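# Transfer top plate from rack K1 to nest N1

## Task

Take the top 96-well plate off the stack in rack K1 and set it in plate nest N1, lying flat and seated between the nest's locators, turned so its well A1 (the plate's clipped corner) sits at the nest corner labelled A1. The bottom plate has to stay in K1 exactly as it started. The result only counts if everything stays put without the robot holding it, so release the plate and move the gripper away at the end.

## Robot and tools

Robot: one arm (yam_st) with six revolute joints and a parallel two-finger gripper. The fingers move together from a single command number. The pinch point lies midway between the finger pads, about 1 cm back from the fingertips. The fingers point along that frame's +z and open along its y. A wrist camera and its mount ride on the gripper, so leave extra clearance around the hand.

Scene frame: origin on the table surface directly under the arm base. +z is up, and +y is to the left when facing along +x. The base itself may be slightly tilted relative to the table. Cameras are cam_head_left, cam_head_right and cam_wrist, each 672x504 pixels.

execute_actions: argument actions is a list holding one item or none. An empty list ({"actions": []}) just returns the current state without commanding anything. A motion item is {"rows": [[...], ...], "steps": N}. It has 1 to 15 rows, and N is 1 to 15 (the default is 15). Each control step lasts 1/30 s and uses one row; if there are fewer rows than steps, the final row is held for the rest. A wait item is {"steps": N} with no rows, N up to 300. It returns once N steps have passed since the previous result, and your reply time is counted within them. The optional pictures flag (true/false) controls whether images come back; by default they do.

Each row has exactly 7 plain numbers, all absolute targets, not offsets. The first six are joint angles in radians, in this order: waist (-2.618 to 3.054), shoulder (0.000 to 3.142), elbow (0.000 to 3.142), wrist pitch (-1.571 to 1.571), wrist yaw (-1.571 to 1.571), wrist roll (-2.094 to 2.094). These are in the same convention as the Joint positions line. The seventh is the gripper opening on a scale from -1 (closed) to +1 (fully open). A call is rejected and nothing moves if any joint target exceeds its range end by more than 0.036 rad and also lies beyond that joint's last reported angle. The true joint ends can differ from the listed ones by up to 0.036 rad either way. A target beyond the true end is clipped to that end, and a "joint sent to its limit" line appears; this line may refer to an earlier action that is still running. If the line does not appear, that does not prove there is more room.

Motion behaviour: friction may leave a joint up to about 0.031 rad short of its target, and very small changes may produce no movement at all. On each step, the target actually sent to a joint is kept within a set distance of its measured angle. That distance is 0.202 rad for the waist, 0.258 for the shoulder, 0.238 for the elbow, 0.573 for wrist pitch, and 0.522 for wrist yaw and wrist roll. If the targets would carry the gripper more than 70 mm away from where it is now, all of them are pulled back proportionally. Far moves therefore take several steps. Between calls the arm keeps heading for the last row sent. It gives up once it has nearly stopped moving (including slow or blocked motion) or when a step is HELD; after that, only a new action will move it further. Fingers that are mid-travel keep moving regardless.

Gripping: grip_measured in a result reports the finger opening on the command scale. Joint positions ends with the pad gap in metres (0.094 m when fully open). Readings may carry a constant error of about 1 mm. Away from the extremes ±1, the fingers are driven to where grip_measured would equal your number. To hold something, keep commanding below grip_measured: roughly 0.03 below gives a firm grip, and a smaller margin gives a lighter one. Pad force tops out around 50 to 62 N, or less on some grippers. Very thin parts (under about 2 mm) get less force. The first contact can produce a short spike.

Result lines: Joint positions and Joint velocities list the six joints (rad, rad/s) followed by the pad gap (m, m/s). Joint torques list the six arm drives' total output; these have per-unit offsets, scale factors and noise, and friction can mimic or mask a load. HELD marks steps where your row was not fully passed to the robot. "joint command not followed" means the clearance check changed or blocked targets; mounting blocks and posts count as part of the arm. MOTOR HOT appears from 75 °C. OVER-TEMPERATURE FAULT reports a stop: at 90 °C the arm halts for 10 s, and at 100 °C the motors and gripper go limp and the arm drops. Holding loads, even while you are thinking, heats the motors.

zoom_image: camera (one of the three names) and region [x0, y0, x1, y1] in pixels of that camera's most recent full image, with (0,0) at the top-left, at most 504x504. It returns a magnified view.

read_manual: optional section, "licences" (the default and only option). It returns the URDF licence texts and does not move anything.

finished_scene: scene, the integer number of the scene you are ending. It is irreversible, and its result reports whether the goal was met, which must still hold afterwards. Answering without any tool call ends this scene and all later ones.

Cautions: occasional brief tugs may act on a held part or push loose objects, so grip firmly enough. Never let anything fall or be knocked off the table, because that ends the scene. Avoid drops, slips, slamming, hard impacts and heavy pressing. Disturb the lower plate in K1 as little as possible. Move smoothly, and do not keep holding the plate longer than needed.

Each tool is called after ">>>" in YAML: its name, and indented under it one key for each argument.

## Session

>>> execute_actions:
  actions: []

Scene clock: 0.00 s of 8400.00 s.
grip_measured=+1.000
Joint positions: [ 0.078  2.291  0.98   0.974  0.281 -1.052  0.094]
Joint velocities: [-0.012 -0.007  0.007  0.022  0.037 -0.037  0.   ]
Joint torques (N m, as the arm reports them, + toward a larger angle): no reading
Motor temperatures (°C, as the motors report them): [19 22 18 21 18 19]

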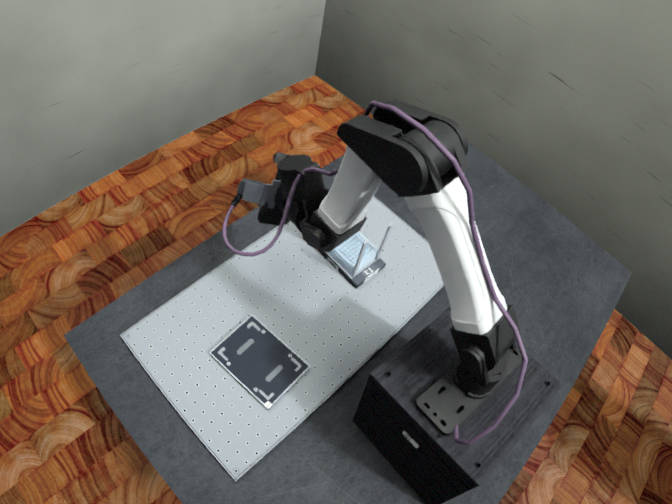

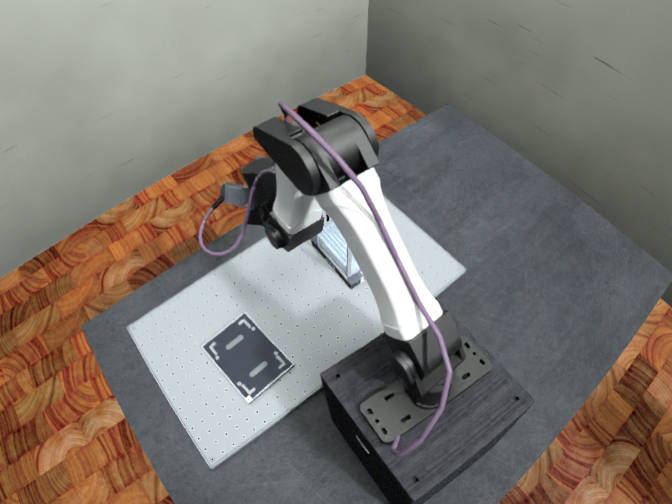

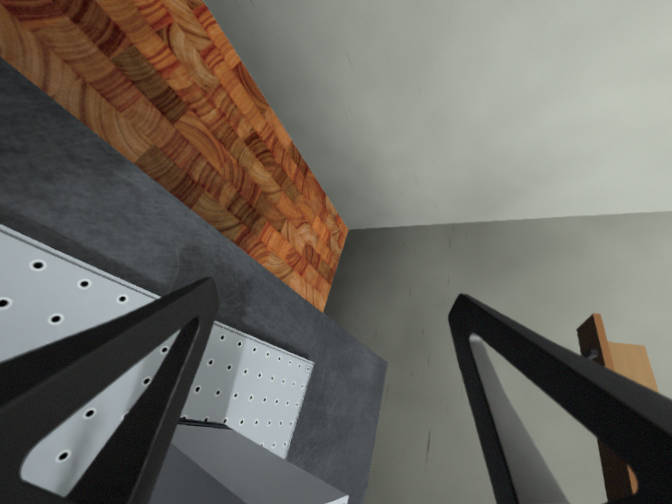

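>>> zoom_image:
  camera: "cam_head_left"
  region: [180, 190, 480, 420]

>>> execute_actions:
  actions:
    - {"rows":[[0.07,2.2,1.03,0.8,0.25,-0.9,1],[0.06,2.1,1.1,0.6,0.2,-0.8,1],[0.05,2.0,1.15,0.4,0.15,-0.6,1],[0.03,1.9,1.2,0.2,0.1,-0.4,1],[0,1.8,1.3,0,0,-0.2,1],[0,1.6,1.4,0,0,0,1]],"steps":15}
  pictures: false

>>> execute_actions:
  actions:
    - {"rows":[[0,1.6,1.4,-1.37,0,0,1]],"steps":15}
  pictures: false

>>> execute_actions:
  actions:
    - {"steps":30}

Region (180, 190, 480, 420) of cam_head_left's 672x504 image, scaled by 1.680, with more detail than that image has; it fills the top 386 rows of this view, and the rest is white.

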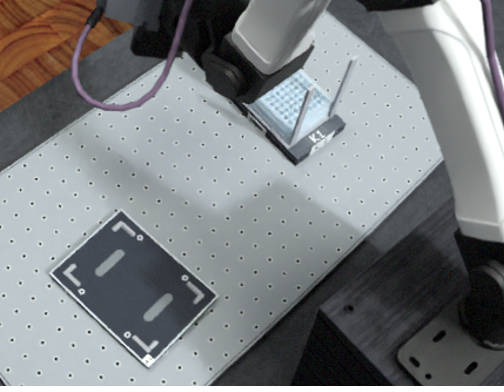

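Scene clock: 16.93 s of 8400.00 s.
grip_measured=+1.000
Joint positions: [ 0.017  1.685  1.351  0.169  0.062 -0.272  0.094]
Joint velocities: [-0.071 -1.326  0.481 -1.077 -0.388  1.736  0.   ]
Joint torques (N m, as the arm reports them, + toward a larger angle): [ -0.51 -12.83   9.73   2.32  -0.06  -0.03]
Motor temperatures (°C, as the motors report them): [19 28 19 26 18 19]
Steps of this call (steps 1 to 90: nothing new was sent; then 13.43 s passed at rest; steps 91 to 105: all 15 steps of this action). Readings (joint positions):
91: [0.078 2.282 0.982 0.942 0.277 -1.030]
92: [0.078 2.255 0.994 0.864 0.265 -0.991]
94: [0.073 2.174 1.038 0.683 0.230 -0.875]
98: [0.043 2.002 1.193 0.421 0.146 -0.655]
105: the state above

Scene clock: 17.43 s of 8400.00 s.
grip_measured=+1.000
Joint positions: [ 0.012  1.596  1.411 -0.948  0.013 -0.037  0.094]
Joint velocities: [ 0.012 -0.012 -0.017 -2.381 -0.095  0.139  0.   ]
Joint torques (N m, as the arm reports them, + toward a larger angle): [-0.31 -9.8   6.6   1.22 -0.11  0.04]
Motor temperatures (°C, as the motors report them): [19 28 19 26 18 19]
Steps of this call (steps 1 to 15: all 15 steps of this action). Readings (joint positions):
1: [0.015 1.643 1.374 0.091 0.050 -0.219]
2: [0.013 1.605 1.394 0.001 0.042 -0.178]
4: [0.012 1.562 1.410 -0.135 0.033 -0.131]
8: [0.012 1.569 1.411 -0.400 0.022 -0.082]
15: the state above

Scene clock: 18.43 s of 8400.00 s.
grip_measured=+1.000
Joint positions: [ 0.012  1.596  1.411 -1.363  0.005 -0.01   0.094]
Joint velocities: [ 0.017 -0.022 -0.007 -0.081  0.037 -0.022  0.   ]
Joint torques (N m, as the arm reports them, + toward a larger angle): [-0.47 -8.87  5.6   0.06 -0.09  0.01]
Motor temperatures (°C, as the motors report them): [19 28 19 26 18 19]
Steps of this call (steps 1 to 30: the robot went on to your last target). Readings (joint positions):
1: [0.012 1.596 1.411 -1.029 0.011 -0.032]
2: [0.012 1.596 1.411 -1.101 0.010 -0.027]
4: [0.012 1.596 1.411 -1.207 0.008 -0.021]
8: [0.012 1.596 1.411 -1.308 0.007 -0.014]
30: the state above
The arm was judged still, so your last target was given up. Only a new action makes it travel on or press farther. Fingers that are still opening or closing keep moving.

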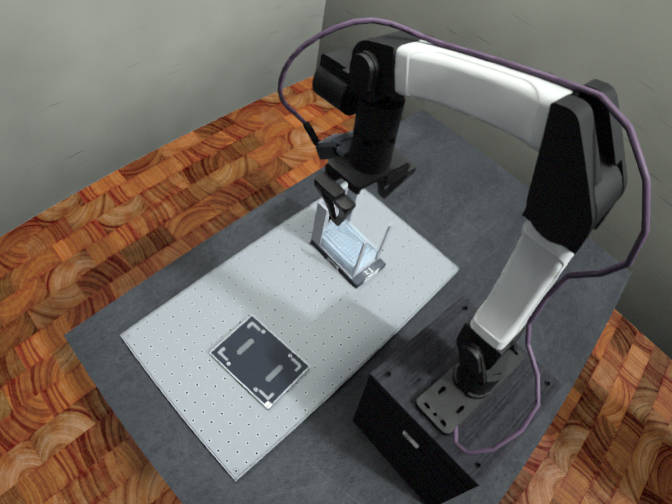

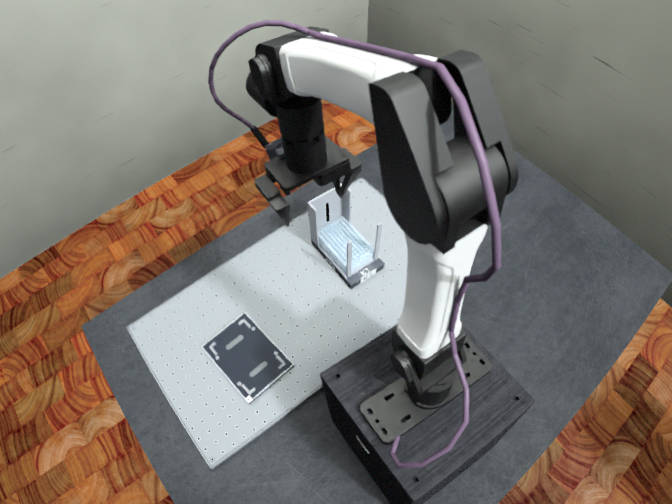

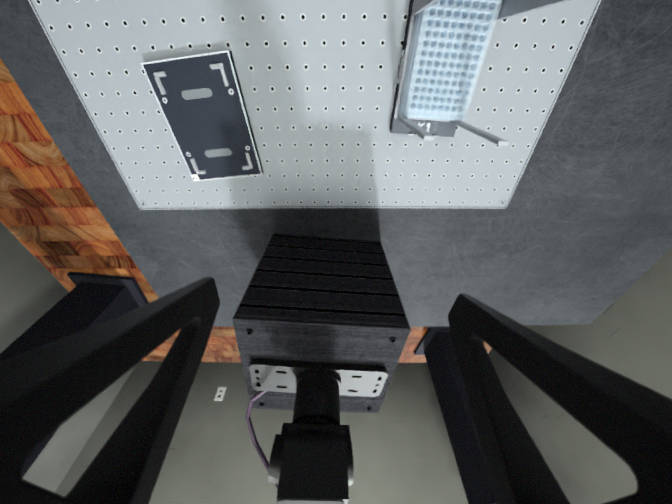

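>>> execute_actions:
  actions:
    - {"rows":[[0,1.6,1.4,-0.75,0,0,1]],"steps":15}
  pictures: false

>>> execute_actions:
  actions:
    - {"steps":15}

>>> zoom_image:
  camera: "cam_wrist"
  region: [170, 130, 520, 400]

>>> zoom_image:
  camera: "cam_head_left"
  region: [290, 170, 410, 300]

>>> zoom_image:
  camera: "cam_head_left"
  region: [200, 305, 320, 415]

Scene clock: 25.90 s of 8400.00 s.
grip_measured=+1.000
Joint positions: [ 0.012  1.599  1.407 -0.785  0.005 -0.01   0.094]
Joint velocities: [-0.017 -0.002  0.002  0.11   0.007 -0.022  0.   ]
Joint torques (N m, as the arm reports them, + toward a larger angle): [ -0.48 -10.38   7.     1.63  -0.09   0.02]
Motor temperatures (°C, as the motors report them): [19 28 20 24 18 19]
Steps of this call (steps 1 to 90: nothing new was sent; then 3.97 s passed at rest; steps 91 to 105: all 15 steps of this action). Readings (joint positions):
91: [0.012 1.596 1.407 -1.324 0.005 -0.010]
92: [0.012 1.596 1.407 -1.249 0.005 -0.010]
94: [0.012 1.599 1.407 -1.086 0.005 -0.010]
98: [0.012 1.599 1.407 -0.881 0.005 -0.010]
105: the state above

Scene clock: 26.40 s of 8400.00 s.
grip_measured=+1.000
Joint positions: [ 0.012  1.599  1.407 -0.767  0.005 -0.01   0.094]
Joint velocities: [-0.002  0.007 -0.017 -0.037 -0.037 -0.037  0.   ]
Joint torques (N m, as the arm reports them, + toward a larger angle): [ -0.5  -10.4    7.01   1.68  -0.08   0.01]
Motor temperatures (°C, as the motors report them): [19 28 20 24 18 19]
Steps of this call (steps 1 to 15: the robot went on to your last target). Readings (joint positions):
1: [0.012 1.599 1.407 -0.781 0.005 -0.010]
2: [0.012 1.599 1.407 -0.778 0.005 -0.010]
4: [0.012 1.599 1.407 -0.773 0.005 -0.010]
8: [0.012 1.599 1.407 -0.769 0.005 -0.010]
15: the state above

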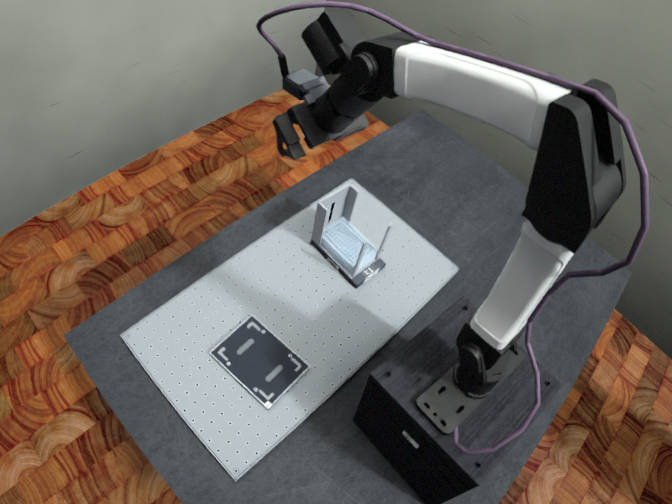

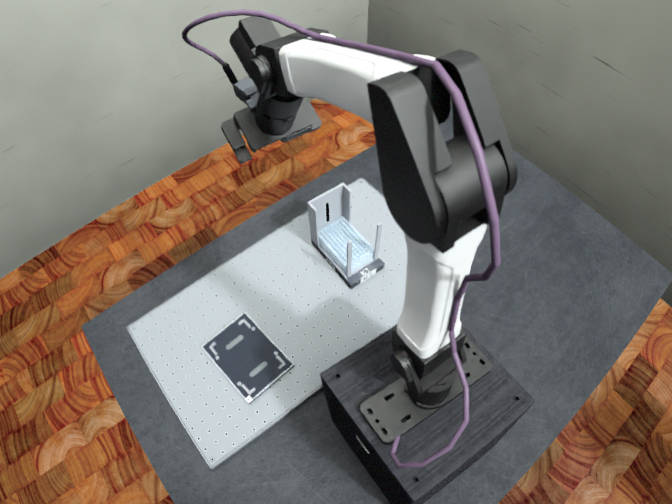

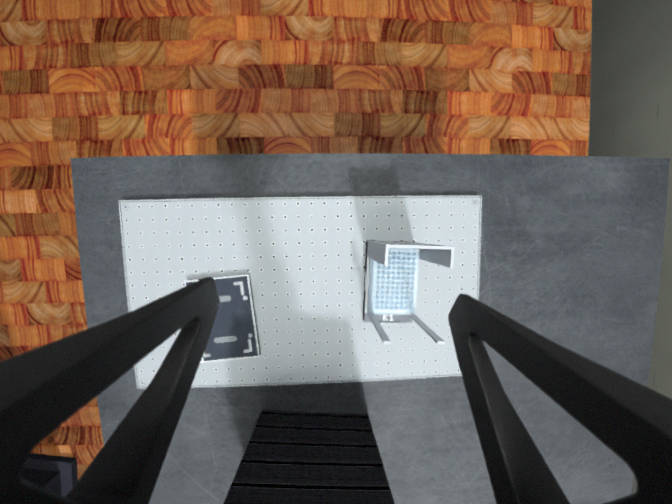

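Region (170, 130, 520, 400) of cam_wrist's 672x504 image, scaled by 1.440, with more detail than that image has; it fills the top 389 rows of this view, and the rest is white.

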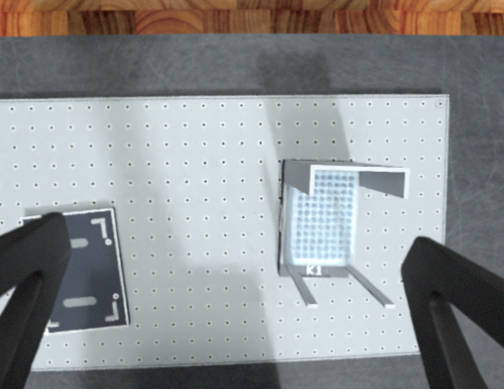

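Region (290, 170, 410, 300) of cam_head_left's 672x504 image, scaled by 3.877, with more detail than that image has; it fills the left 465 columns of this view, and the rest is white.

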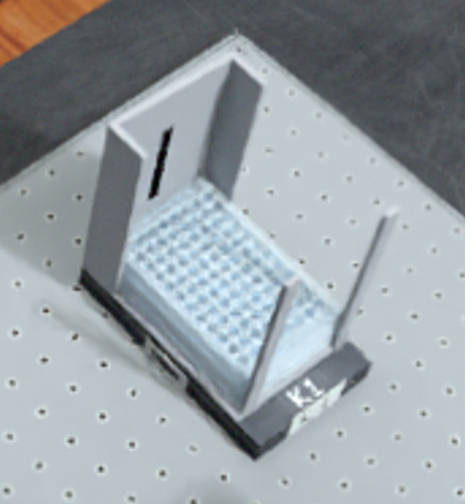

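Region (200, 305, 320, 415) of cam_head_left's 672x504 image, scaled by 4.200, with more detail than that image has; it fills the top 462 rows of this view, and the rest is white.

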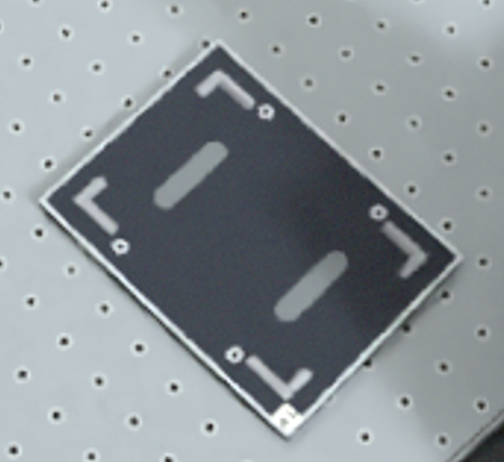

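>>> execute_actions:
  actions:
    - {"rows":[[-0.04,1.65,1.39,-0.76,0,-0.04,1],[-0.08,1.7,1.37,-0.75,0,-0.08,1],[-0.12,1.75,1.35,-0.74,0,-0.12,1],[-0.16,1.8,1.33,-0.73,0,-0.16,1],[-0.2,1.85,1.32,-0.73,0,-0.2,1],[-0.24,1.9,1.31,-0.72,0,-0.24,1],[-0.28,1.95,1.29,-0.71,0,-0.27,1],[-0.32,1.99,1.28,-0.7,0,-0.3,1],[-0.35,2.03,1.27,-0.7,0,-0.33,1],[-0.38,2.06,1.26,-0.69,0,-0.35,1],[-0.4,2.08,1.25,-0.69,0,-0.37,1],[-0.42,2.1,1.24,-0.684,0,-0.38,1],[-0.438,2.124,1.237,-0.684,0,-0.39,1]],"steps":15}
  pictures: false

>>> execute_actions:
  actions:
    - {"steps":20}

Scene clock: 50.77 s of 8400.00 s.
grip_measured=+1.000
Joint positions: [-0.395  2.089  1.279 -0.693 -0.001 -0.281  0.094]
Joint velocities: [-0.896  0.955 -0.476  0.037  0.095 -0.696  0.   ]
Joint torques (N m, as the arm reports them, + toward a larger angle): [  0.8  -15.43   4.26   0.24  -0.11  -0.15]
Motor temperatures (°C, as the motors report them): [19 30 22 26 18 19]
Steps of this call (steps 1 to 15: the robot went on to your last target; steps 16 to 90: nothing new was sent; then 20.87 s passed at rest; steps 91 to 105: all 15 steps of this action). Readings (joint positions):
91: [0.007 1.603 1.407 -0.766 0.003 -0.013]
92: [-0.006 1.614 1.407 -0.763 -0.001 -0.023]
94: [-0.055 1.663 1.405 -0.749 -0.004 -0.053]
98: [-0.173 1.813 1.373 -0.728 -0.004 -0.121]
105: the state above

Scene clock: 51.43 s of 8400.00 s.
grip_measured=+1.000
Joint positions: [-0.448  2.144  1.235 -0.693  0.006 -0.379  0.094]
Joint velocities: [-0.007  0.007 -0.007  0.022 -0.051 -0.037  0.   ]
Joint torques (N m, as the arm reports them, + toward a larger angle): [  0.65 -14.93   4.94   0.17  -0.08  -0.15]
Motor temperatures (°C, as the motors report them): [19 30 22 26 18 19]
Steps of this call (steps 1 to 20: the robot went on to your last target). Readings (joint positions):
1: [-0.422 2.117 1.264 -0.693 0.001 -0.300]
2: [-0.440 2.137 1.250 -0.695 0.004 -0.316]
4: [-0.452 2.151 1.236 -0.702 0.007 -0.338]
8: [-0.448 2.145 1.235 -0.697 0.006 -0.364]
20: the state above

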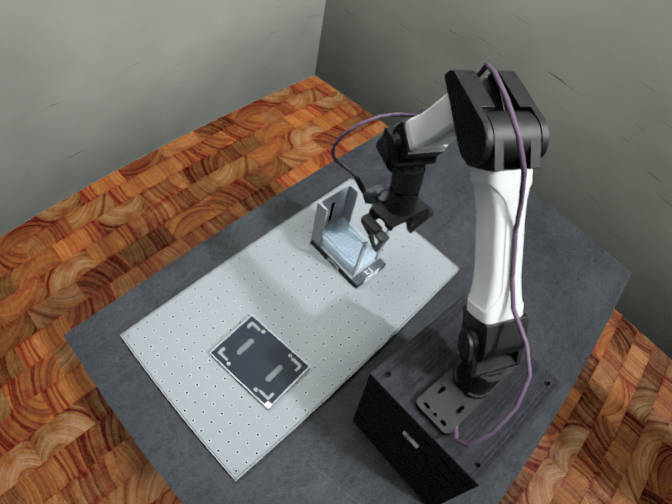

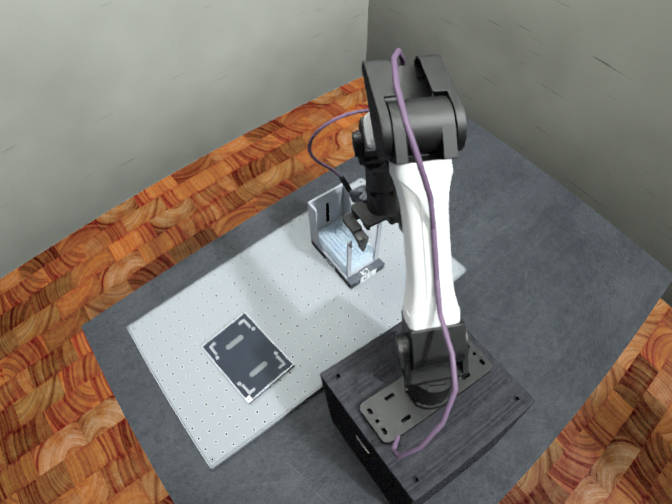

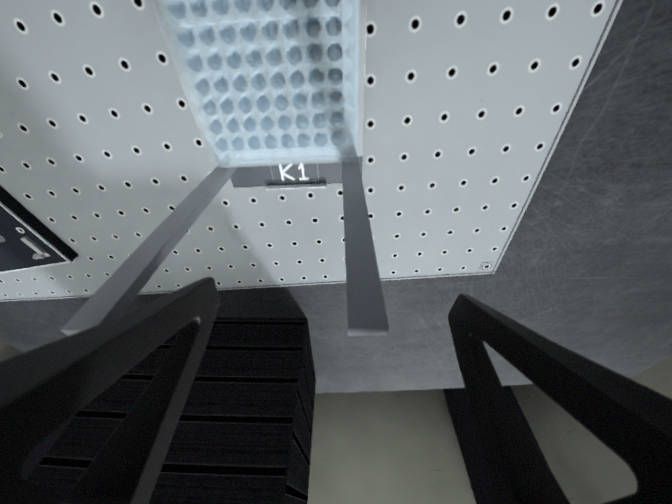

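>>> execute_actions:
  actions:
    - {"rows":[[-0.448,2.13,1.24,-0.71,0,-0.38,1],[-0.448,2.115,1.25,-0.73,0,-0.38,1],[-0.448,2.1,1.26,-0.75,0,-0.38,1],[-0.448,2.085,1.27,-0.77,0,-0.38,1],[-0.448,2.07,1.28,-0.79,0,-0.38,1],[-0.448,2.055,1.29,-0.81,0,-0.38,1],[-0.448,2.04,1.3,-0.83,0,-0.38,1],[-0.448,2.02,1.31,-0.85,0,-0.38,1],[-0.448,2.01,1.31,-0.86,0,-0.38,1]],"steps":15}
  pictures: false

>>> execute_actions:
  actions:
    - {"rows":[[-0.435,2.02,1.33,-0.86,0,-0.36,1],[-0.42,2.03,1.35,-0.87,0,-0.35,1],[-0.41,2.04,1.37,-0.87,0,-0.34,1],[-0.4,2.05,1.39,-0.88,0,-0.32,1],[-0.39,2.06,1.41,-0.88,0,-0.31,1],[-0.375,2.075,1.43,-0.89,0,-0.3,1],[-0.36,2.09,1.45,-0.89,0,-0.29,1],[-0.35,2.105,1.47,-0.895,0,-0.28,1],[-0.34,2.12,1.48,-0.895,0,-0.27,1],[-0.33,2.135,1.487,-0.895,0,-0.26,1],[-0.319,2.15,1.487,-0.895,0,-0.25,1]],"steps":15}
  pictures: false

>>> execute_actions:
  actions:
    - {"steps":15}

>>> zoom_image:
  camera: "cam_head_left"
  region: [280, 100, 460, 300]

Scene clock: 74.30 s of 8400.00 s.
grip_measured=+1.000
Joint positions: [-0.448  2.015  1.293 -0.83   0.005 -0.38   0.094]
Joint velocities: [-0.017 -0.017 -0.012 -0.154 -0.022  0.037  0.   ]
Joint torques (N m, as the arm reports them, + toward a larger angle): [ -0.04 -13.06   6.87   0.03  -0.06  -0.06]
Motor temperatures (°C, as the motors report them): [19 35 22 23 18 19]
Steps of this call (steps 1 to 15: the robot went on to your last target; steps 16 to 90: nothing new was sent; then 19.37 s passed at rest; steps 91 to 105: all 15 steps of this action). Readings (joint positions):
91: [-0.448 2.144 1.235 -0.694 0.006 -0.380]
92: [-0.448 2.144 1.235 -0.697 0.006 -0.380]
94: [-0.448 2.136 1.235 -0.716 0.006 -0.380]
98: [-0.448 2.084 1.256 -0.783 0.006 -0.380]
105: the state above

Scene clock: 74.80 s of 8400.00 s.
grip_measured=+1.000
Joint positions: [-0.321  2.144  1.465 -0.882  0.002 -0.276  0.094]
Joint velocities: [ 0.042  0.173 -0.017 -0.095 -0.066  0.081  0.   ]
Joint torques (N m, as the arm reports them, + toward a larger angle): [  0.04 -14.24   7.47   0.11  -0.04   0.01]
Motor temperatures (°C, as the motors report them): [19 35 22 23 18 19]
Steps of this call (steps 1 to 15: all 15 steps of this action). Readings (joint positions):
1: [-0.448 2.015 1.293 -0.836 0.005 -0.379]
2: [-0.446 2.016 1.298 -0.845 0.005 -0.375]
4: [-0.435 2.028 1.326 -0.862 0.005 -0.363]
8: [-0.387 2.070 1.412 -0.875 0.005 -0.328]
15: the state above

Scene clock: 75.30 s of 8400.00 s.
grip_measured=+1.000
Joint positions: [-0.321  2.15   1.465 -0.889  0.002 -0.26   0.094]
Joint velocities: [ 0.007 -0.022  0.002 -0.066 -0.007 -0.007  0.   ]
Joint torques (N m, as the arm reports them, + toward a larger angle): [  0.17 -13.92   7.38   0.02  -0.03   0.02]
Motor temperatures (°C, as the motors report them): [19 35 22 23 18 19]
Steps of this call (steps 1 to 15: the robot went on to your last target). Readings (joint positions):
1: [-0.321 2.148 1.465 -0.884 0.002 -0.273]
2: [-0.321 2.150 1.465 -0.886 0.002 -0.270]
4: [-0.321 2.150 1.465 -0.888 0.002 -0.266]
8: [-0.321 2.150 1.465 -0.889 0.002 -0.263]
15: the state above

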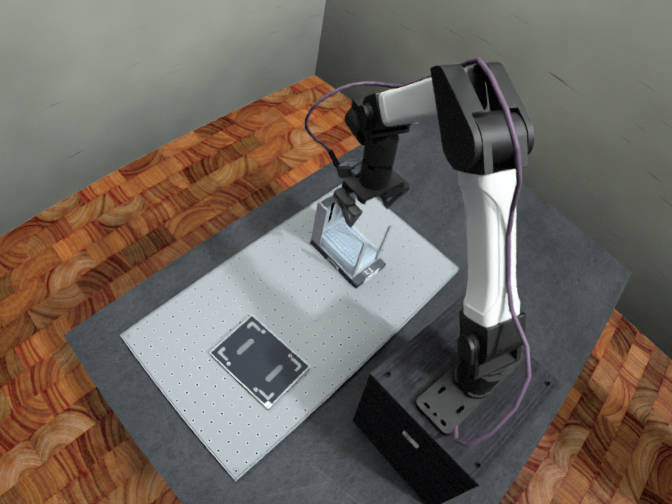

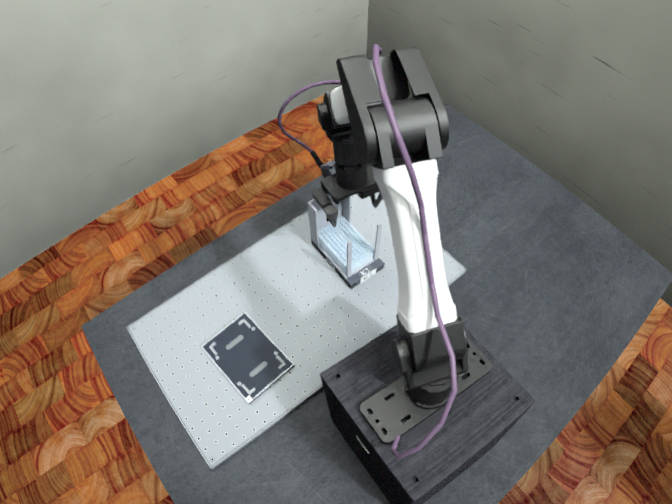

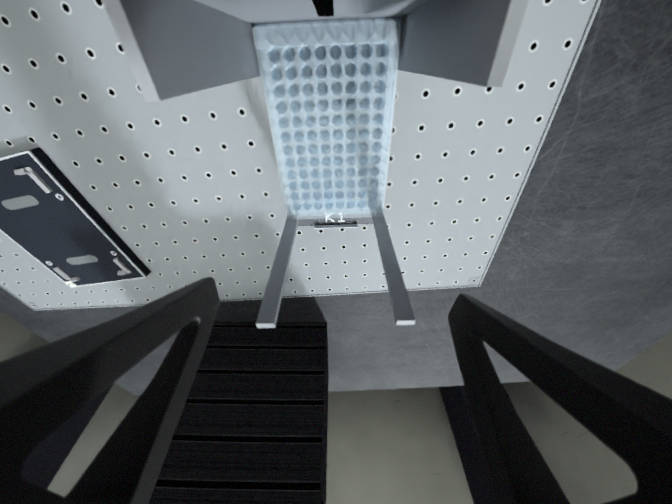

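Region (280, 100, 460, 300) of cam_head_left's 672x504 image, scaled by 2.520, with more detail than that image has; it fills the left 454 columns of this view, and the rest is white.

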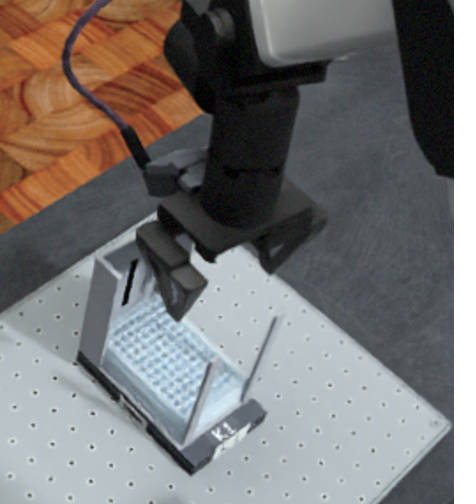

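>>> execute_actions:
  actions:
    - {"rows":[[-0.32,2.13,1.48,-0.91,0,-0.26,1],[-0.32,2.11,1.48,-0.93,0,-0.26,1],[-0.32,2.09,1.48,-0.95,0,-0.26,1],[-0.32,2.07,1.48,-0.97,0,-0.26,1],[-0.32,2.07,1.48,-0.97,0,-0.26,1],[-0.32,2.07,1.48,-0.97,0,-0.26,1],[-0.32,2.07,1.48,-0.97,0,-0.1,1],[-0.32,2.07,1.48,-0.97,0,1.58,1]],"steps":15}
  pictures: false

>>> execute_actions:
  actions:
    - {"steps":40}

Scene clock: 83.63 s of 8400.00 s.
grip_measured=+1.000
Joint positions: [-0.321  2.081  1.465 -0.959  0.001  0.54   0.094]
Joint velocities: [-0.007 -0.017 -0.007 -0.066 -0.125  2.821  0.   ]
Joint torques (N m, as the arm reports them, + toward a larger angle): [  0.11 -14.61   7.1   -0.02   0.    -0.03]
Motor temperatures (°C, as the motors report them): [19 36 22 23 18 19]
Steps of this call (steps 1 to 15: the robot went on to your last target; steps 16 to 90: nothing new was sent; then 4.83 s passed at rest; steps 91 to 105: all 15 steps of this action). Readings (joint positions):
91: [-0.321 2.150 1.465 -0.890 0.002 -0.260]
92: [-0.321 2.148 1.465 -0.894 0.002 -0.260]
94: [-0.321 2.135 1.465 -0.915 0.002 -0.260]
98: [-0.321 2.089 1.465 -0.945 0.001 -0.151]
105: the state above

Scene clock: 84.97 s of 8400.00 s.
grip_measured=+1.000
Joint positions: [-0.321  2.081  1.465 -0.963  0.001  1.57   0.094]
Joint velocities: [ 0.002 -0.012  0.002 -0.037 -0.051  0.037  0.   ]
Joint torques (N m, as the arm reports them, + toward a larger angle): [  0.13 -14.57   6.96  -0.07   0.03   0.  ]
Motor temperatures (°C, as the motors report them): [19 36 23 23 18 19]
Steps of this call (steps 1 to 40: the robot went on to your last target). Readings (joint positions):
1: [-0.321 2.081 1.465 -0.960 0.001 0.639]
2: [-0.321 2.081 1.465 -0.961 0.001 0.738]
4: [-0.321 2.081 1.465 -0.961 0.001 0.936]
8: [-0.321 2.081 1.465 -0.962 0.001 1.291]
40: the state above

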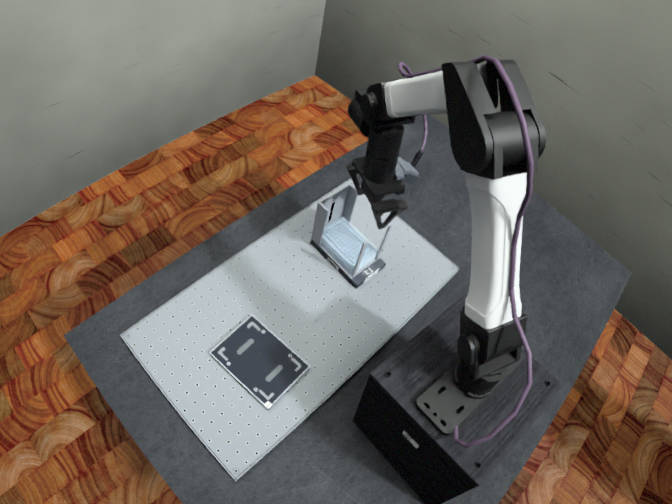

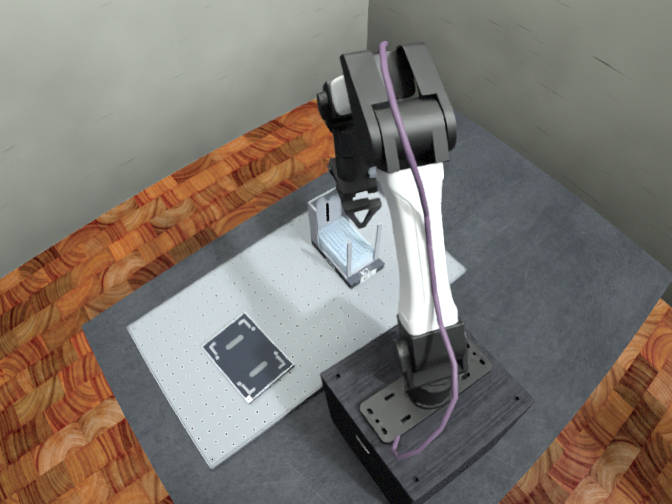

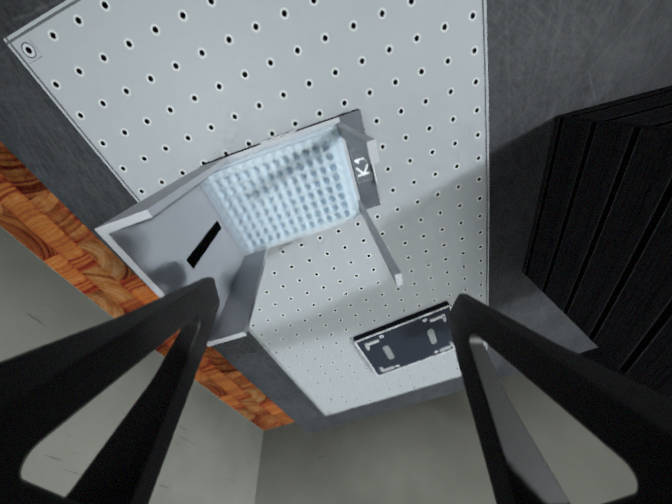

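>>> zoom_image:
  camera: "cam_wrist"
  region: [90, 60, 426, 360]

>>> zoom_image:
  camera: "cam_wrist"
  region: [190, 100, 390, 270]

Region (90, 60, 426, 360) of cam_wrist's 672x504 image, scaled by 1.500, with more detail than that image has; it fills the top 450 rows of this view, and the rest is white.

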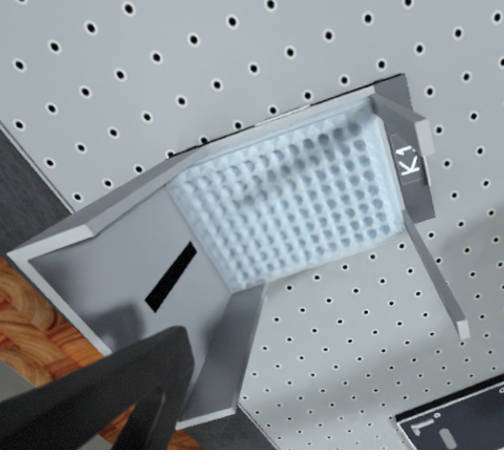

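Region (190, 100, 390, 270) of cam_wrist's 672x504 image, scaled by 2.520, with more detail than that image has; it fills the top 428 rows of this view, and the rest is white.

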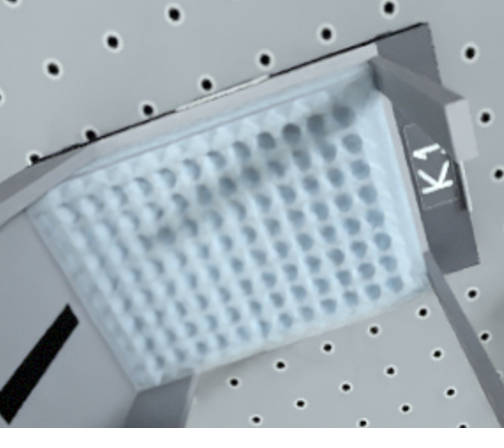

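>>> execute_actions:
  actions:
    - {"rows":[[-0.33,2.05,1.46,-0.9,-0.02,1.3,1],[-0.33,2.03,1.46,-0.85,-0.04,1.0,1],[-0.34,2.0,1.46,-0.8,-0.06,0.8,1],[-0.35,1.97,1.46,-0.75,-0.09,0.5,1],[-0.36,1.95,1.44,-0.7,-0.12,0.3,1],[-0.37,1.93,1.4,-0.6,-0.15,-0.323,1]],"steps":15}
  pictures: false

>>> execute_actions:
  actions:
    - {"rows":[[-0.37,1.93,1.37,-0.55,-0.15,-0.323,1],[-0.37,1.93,1.34,-0.51,-0.15,-0.323,1],[-0.37,1.93,1.31,-0.47,-0.15,-0.323,1],[-0.37,1.93,1.28,-0.43,-0.15,-0.323,1],[-0.37,1.93,1.25,-0.4,-0.15,-0.323,1],[-0.37,1.93,1.22,-0.37,-0.15,-0.323,1],[-0.37,1.93,1.19,-0.34,-0.15,-0.323,1],[-0.37,1.93,1.16,-0.31,-0.15,-0.323,1],[-0.37,1.93,1.13,-0.28,-0.15,-0.323,1],[-0.37,1.93,1.1,-0.26,-0.15,-0.323,1],[-0.37,1.93,1.08,-0.25,-0.15,-0.323,1],[-0.37,1.93,1.06,-0.25,-0.15,-0.323,1],[-0.37,1.93,1.045,-0.25,-0.15,-0.323,1],[-0.37,1.93,1.035,-0.25,-0.15,-0.323,1]],"steps":15}
  pictures: false

>>> execute_actions:
  actions:
    - {"steps":20}

Scene clock: 117.20 s of 8400.00 s.
grip_measured=+1.000
Joint positions: [-0.364  1.932  1.425 -0.63  -0.134  0.157  0.094]
Joint velocities: [ 0.012 -0.012 -0.076  0.139 -0.095 -2.908  0.   ]
Joint torques (N m, as the arm reports them, + toward a larger angle): [ -0.37 -13.5    5.27   1.25  -0.17  -0.13]
Motor temperatures (°C, as the motors report them): [19 39 24 22 18 19]
Steps of this call (steps 1 to 15: the robot went on to your last target; steps 16 to 90: nothing new was sent; then 28.73 s passed at rest; steps 91 to 105: all 15 steps of this action). Readings (joint positions):
91: [-0.321 2.080 1.465 -0.959 -0.001 1.530]
92: [-0.321 2.077 1.465 -0.946 -0.007 1.441]
94: [-0.323 2.056 1.465 -0.898 -0.030 1.243]
98: [-0.351 1.959 1.434 -0.739 -0.096 0.848]
105: the state above

Scene clock: 117.70 s of 8400.00 s.
grip_measured=+1.000
Joint positions: [-0.364  1.932  1.06  -0.313 -0.143 -0.297  0.094]
Joint velocities: [ 0.017 -0.007 -0.32   0.095  0.007 -0.139  0.   ]
Joint torques (N m, as the arm reports them, + toward a larger angle): [ -0.39 -12.16   5.21   1.53  -0.18  -0.11]
Motor temperatures (°C, as the motors report them): [19 39 24 23 18 19]
Steps of this call (steps 1 to 15: all 15 steps of this action). Readings (joint positions):
1: [-0.364 1.932 1.417 -0.617 -0.136 0.065]
2: [-0.364 1.932 1.403 -0.595 -0.139 -0.012]
4: [-0.364 1.932 1.356 -0.540 -0.141 -0.121]
8: [-0.364 1.932 1.230 -0.434 -0.143 -0.235]
15: the state above

Scene clock: 118.37 s of 8400.00 s.
grip_measured=+1.000
Joint positions: [-0.364  1.932  1.048 -0.265 -0.144 -0.313  0.094]
Joint velocities: [-0.002  0.012 -0.017  0.037  0.007  0.051  0.   ]
Joint torques (N m, as the arm reports them, + toward a larger angle): [ -0.38 -12.13   4.65   1.3   -0.18  -0.16]
Motor temperatures (°C, as the motors report them): [19 39 24 23 18 19]
Steps of this call (steps 1 to 20: the robot went on to your last target). Readings (joint positions):
1: [-0.364 1.932 1.052 -0.309 -0.143 -0.301]
2: [-0.364 1.932 1.048 -0.305 -0.143 -0.303]
4: [-0.364 1.932 1.048 -0.293 -0.143 -0.307]
8: [-0.364 1.932 1.048 -0.274 -0.144 -0.311]
20: the state above

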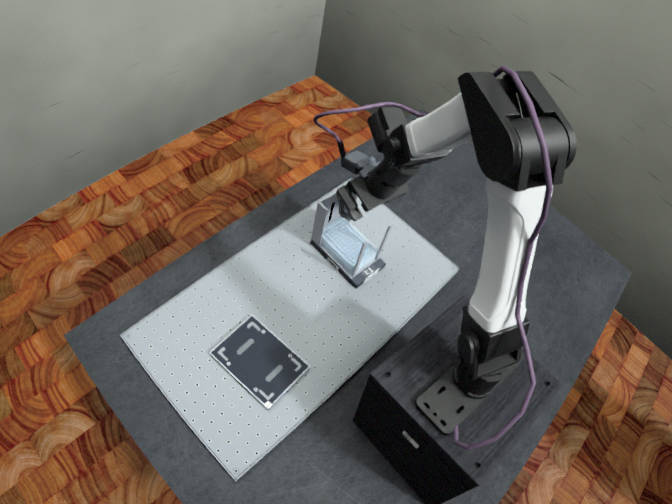

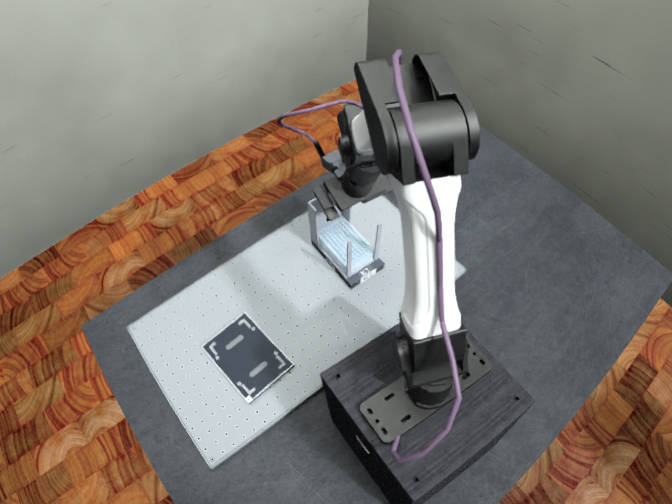

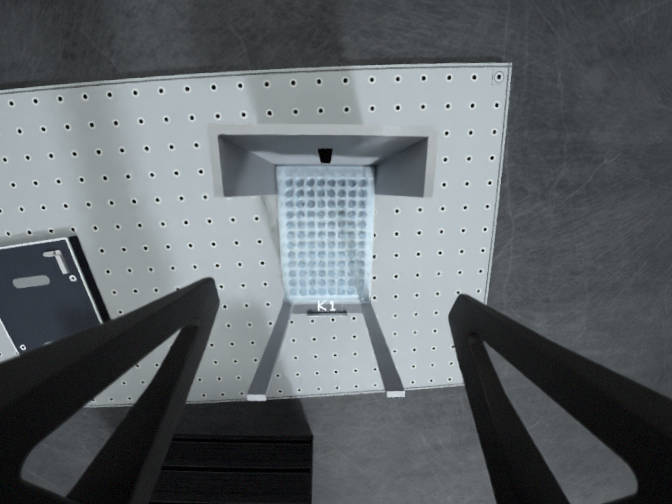

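>>> execute_actions:
  actions:
    - {"rows":[[-0.36,1.95,1.03,-0.23,-0.185,-0.375,1],[-0.36,1.97,1.02,-0.21,-0.185,-0.375,1],[-0.36,1.99,1.015,-0.19,-0.185,-0.375,1],[-0.36,2.01,1.01,-0.17,-0.185,-0.375,1],[-0.36,2.03,1.005,-0.145,-0.185,-0.375,1],[-0.36,2.05,1.005,-0.12,-0.185,-0.375,1],[-0.36,2.07,1.005,-0.1,-0.185,-0.375,1],[-0.36,2.09,1.005,-0.08,-0.185,-0.375,1],[-0.36,2.11,1.005,-0.06,-0.185,-0.375,1],[-0.36,2.13,1.005,-0.04,-0.185,-0.375,1],[-0.36,2.15,1.005,-0.02,-0.185,-0.375,1],[-0.36,2.165,1.005,0,-0.185,-0.375,1],[-0.36,2.18,1.005,0.015,-0.185,-0.375,1],[-0.36,2.19,1.005,0.023,-0.185,-0.375,1]],"steps":15}
  pictures: false

>>> execute_actions:
  actions:
    - {"steps":20}

>>> zoom_image:
  camera: "cam_head_left"
  region: [290, 140, 440, 300]

Scene clock: 131.47 s of 8400.00 s.
grip_measured=+1.000
Joint positions: [-0.361  2.167  1.023 -0.052 -0.175 -0.365  0.094]
Joint velocities: [ 0.012  0.012  0.022  0.623 -0.095 -0.095  0.   ]
Joint torques (N m, as the arm reports them, + toward a larger angle): [ -0.06 -10.43   2.98   0.85  -0.12  -0.16]
Motor temperatures (°C, as the motors report them): [19 38 23 24 18 19]
Steps of this call (steps 1 to 15: the robot went on to your last target; steps 16 to 90: nothing new was sent; then 9.60 s passed at rest; steps 91 to 105: all 15 steps of this action). Readings (joint positions):
91: [-0.364 1.933 1.048 -0.262 -0.148 -0.321]
92: [-0.364 1.937 1.048 -0.255 -0.155 -0.330]
94: [-0.364 1.958 1.048 -0.229 -0.164 -0.343]
98: [-0.364 2.041 1.034 -0.159 -0.173 -0.356]
105: the state above

Scene clock: 132.13 s of 8400.00 s.
grip_measured=+1.000
Joint positions: [-0.36   2.182  1.023  0.008 -0.179 -0.365  0.094]
Joint velocities: [-0.017  0.012 -0.002 -0.037  0.007 -0.081  0.   ]
Joint torques (N m, as the arm reports them, + toward a larger angle): [  0.03 -12.07   2.95   1.28  -0.21  -0.14]
Motor temperatures (°C, as the motors report them): [19 38 23 24 18 19]
Steps of this call (steps 1 to 20: the robot went on to your last target). Readings (joint positions):
1: [-0.360 2.171 1.023 -0.035 -0.177 -0.365]
2: [-0.360 2.174 1.023 -0.025 -0.177 -0.365]
4: [-0.360 2.180 1.023 -0.013 -0.178 -0.365]
8: [-0.360 2.182 1.023 -0.001 -0.178 -0.365]
20: the state above

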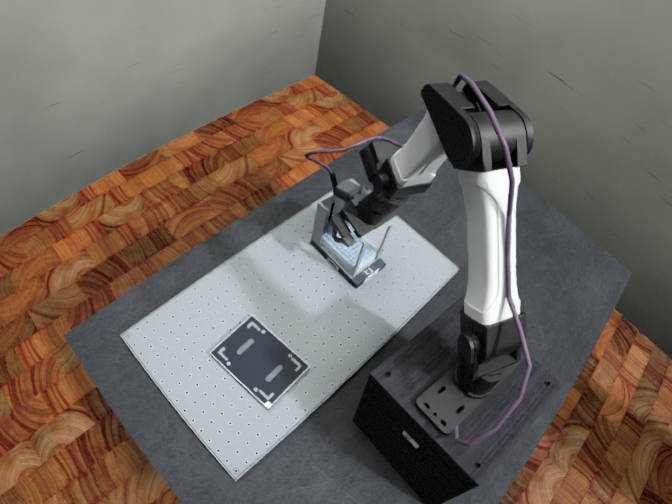

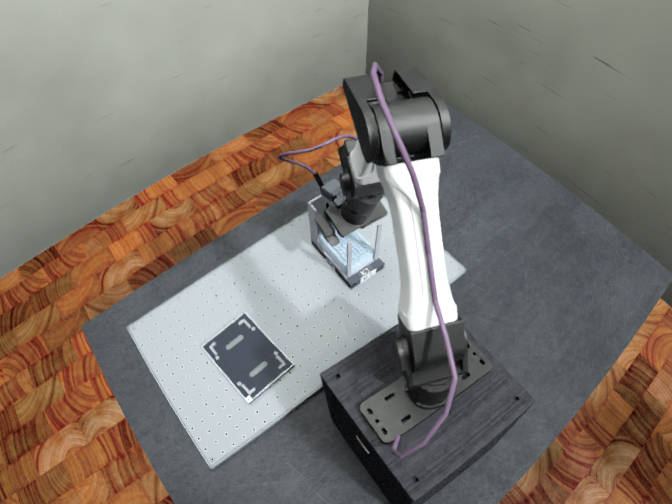

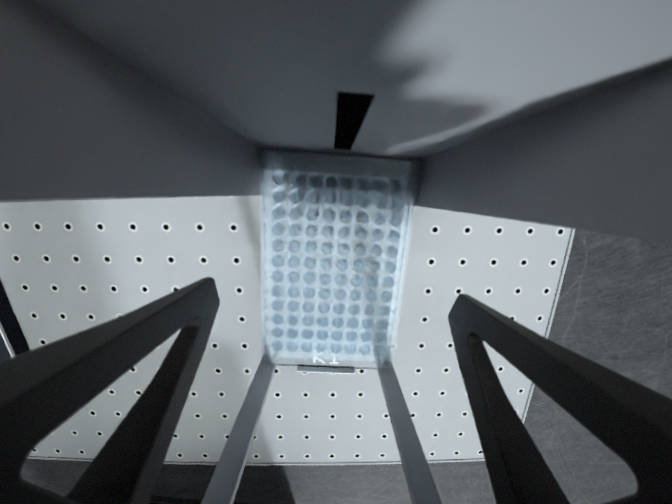

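Region (290, 140, 440, 300) of cam_head_left's 672x504 image, scaled by 3.150, with more detail than that image has; it fills the left 472 columns of this view, and the rest is white.

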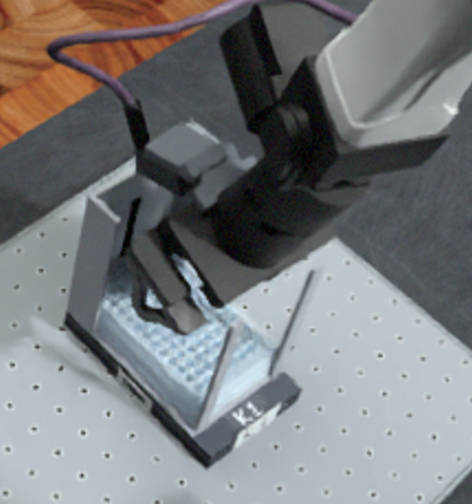

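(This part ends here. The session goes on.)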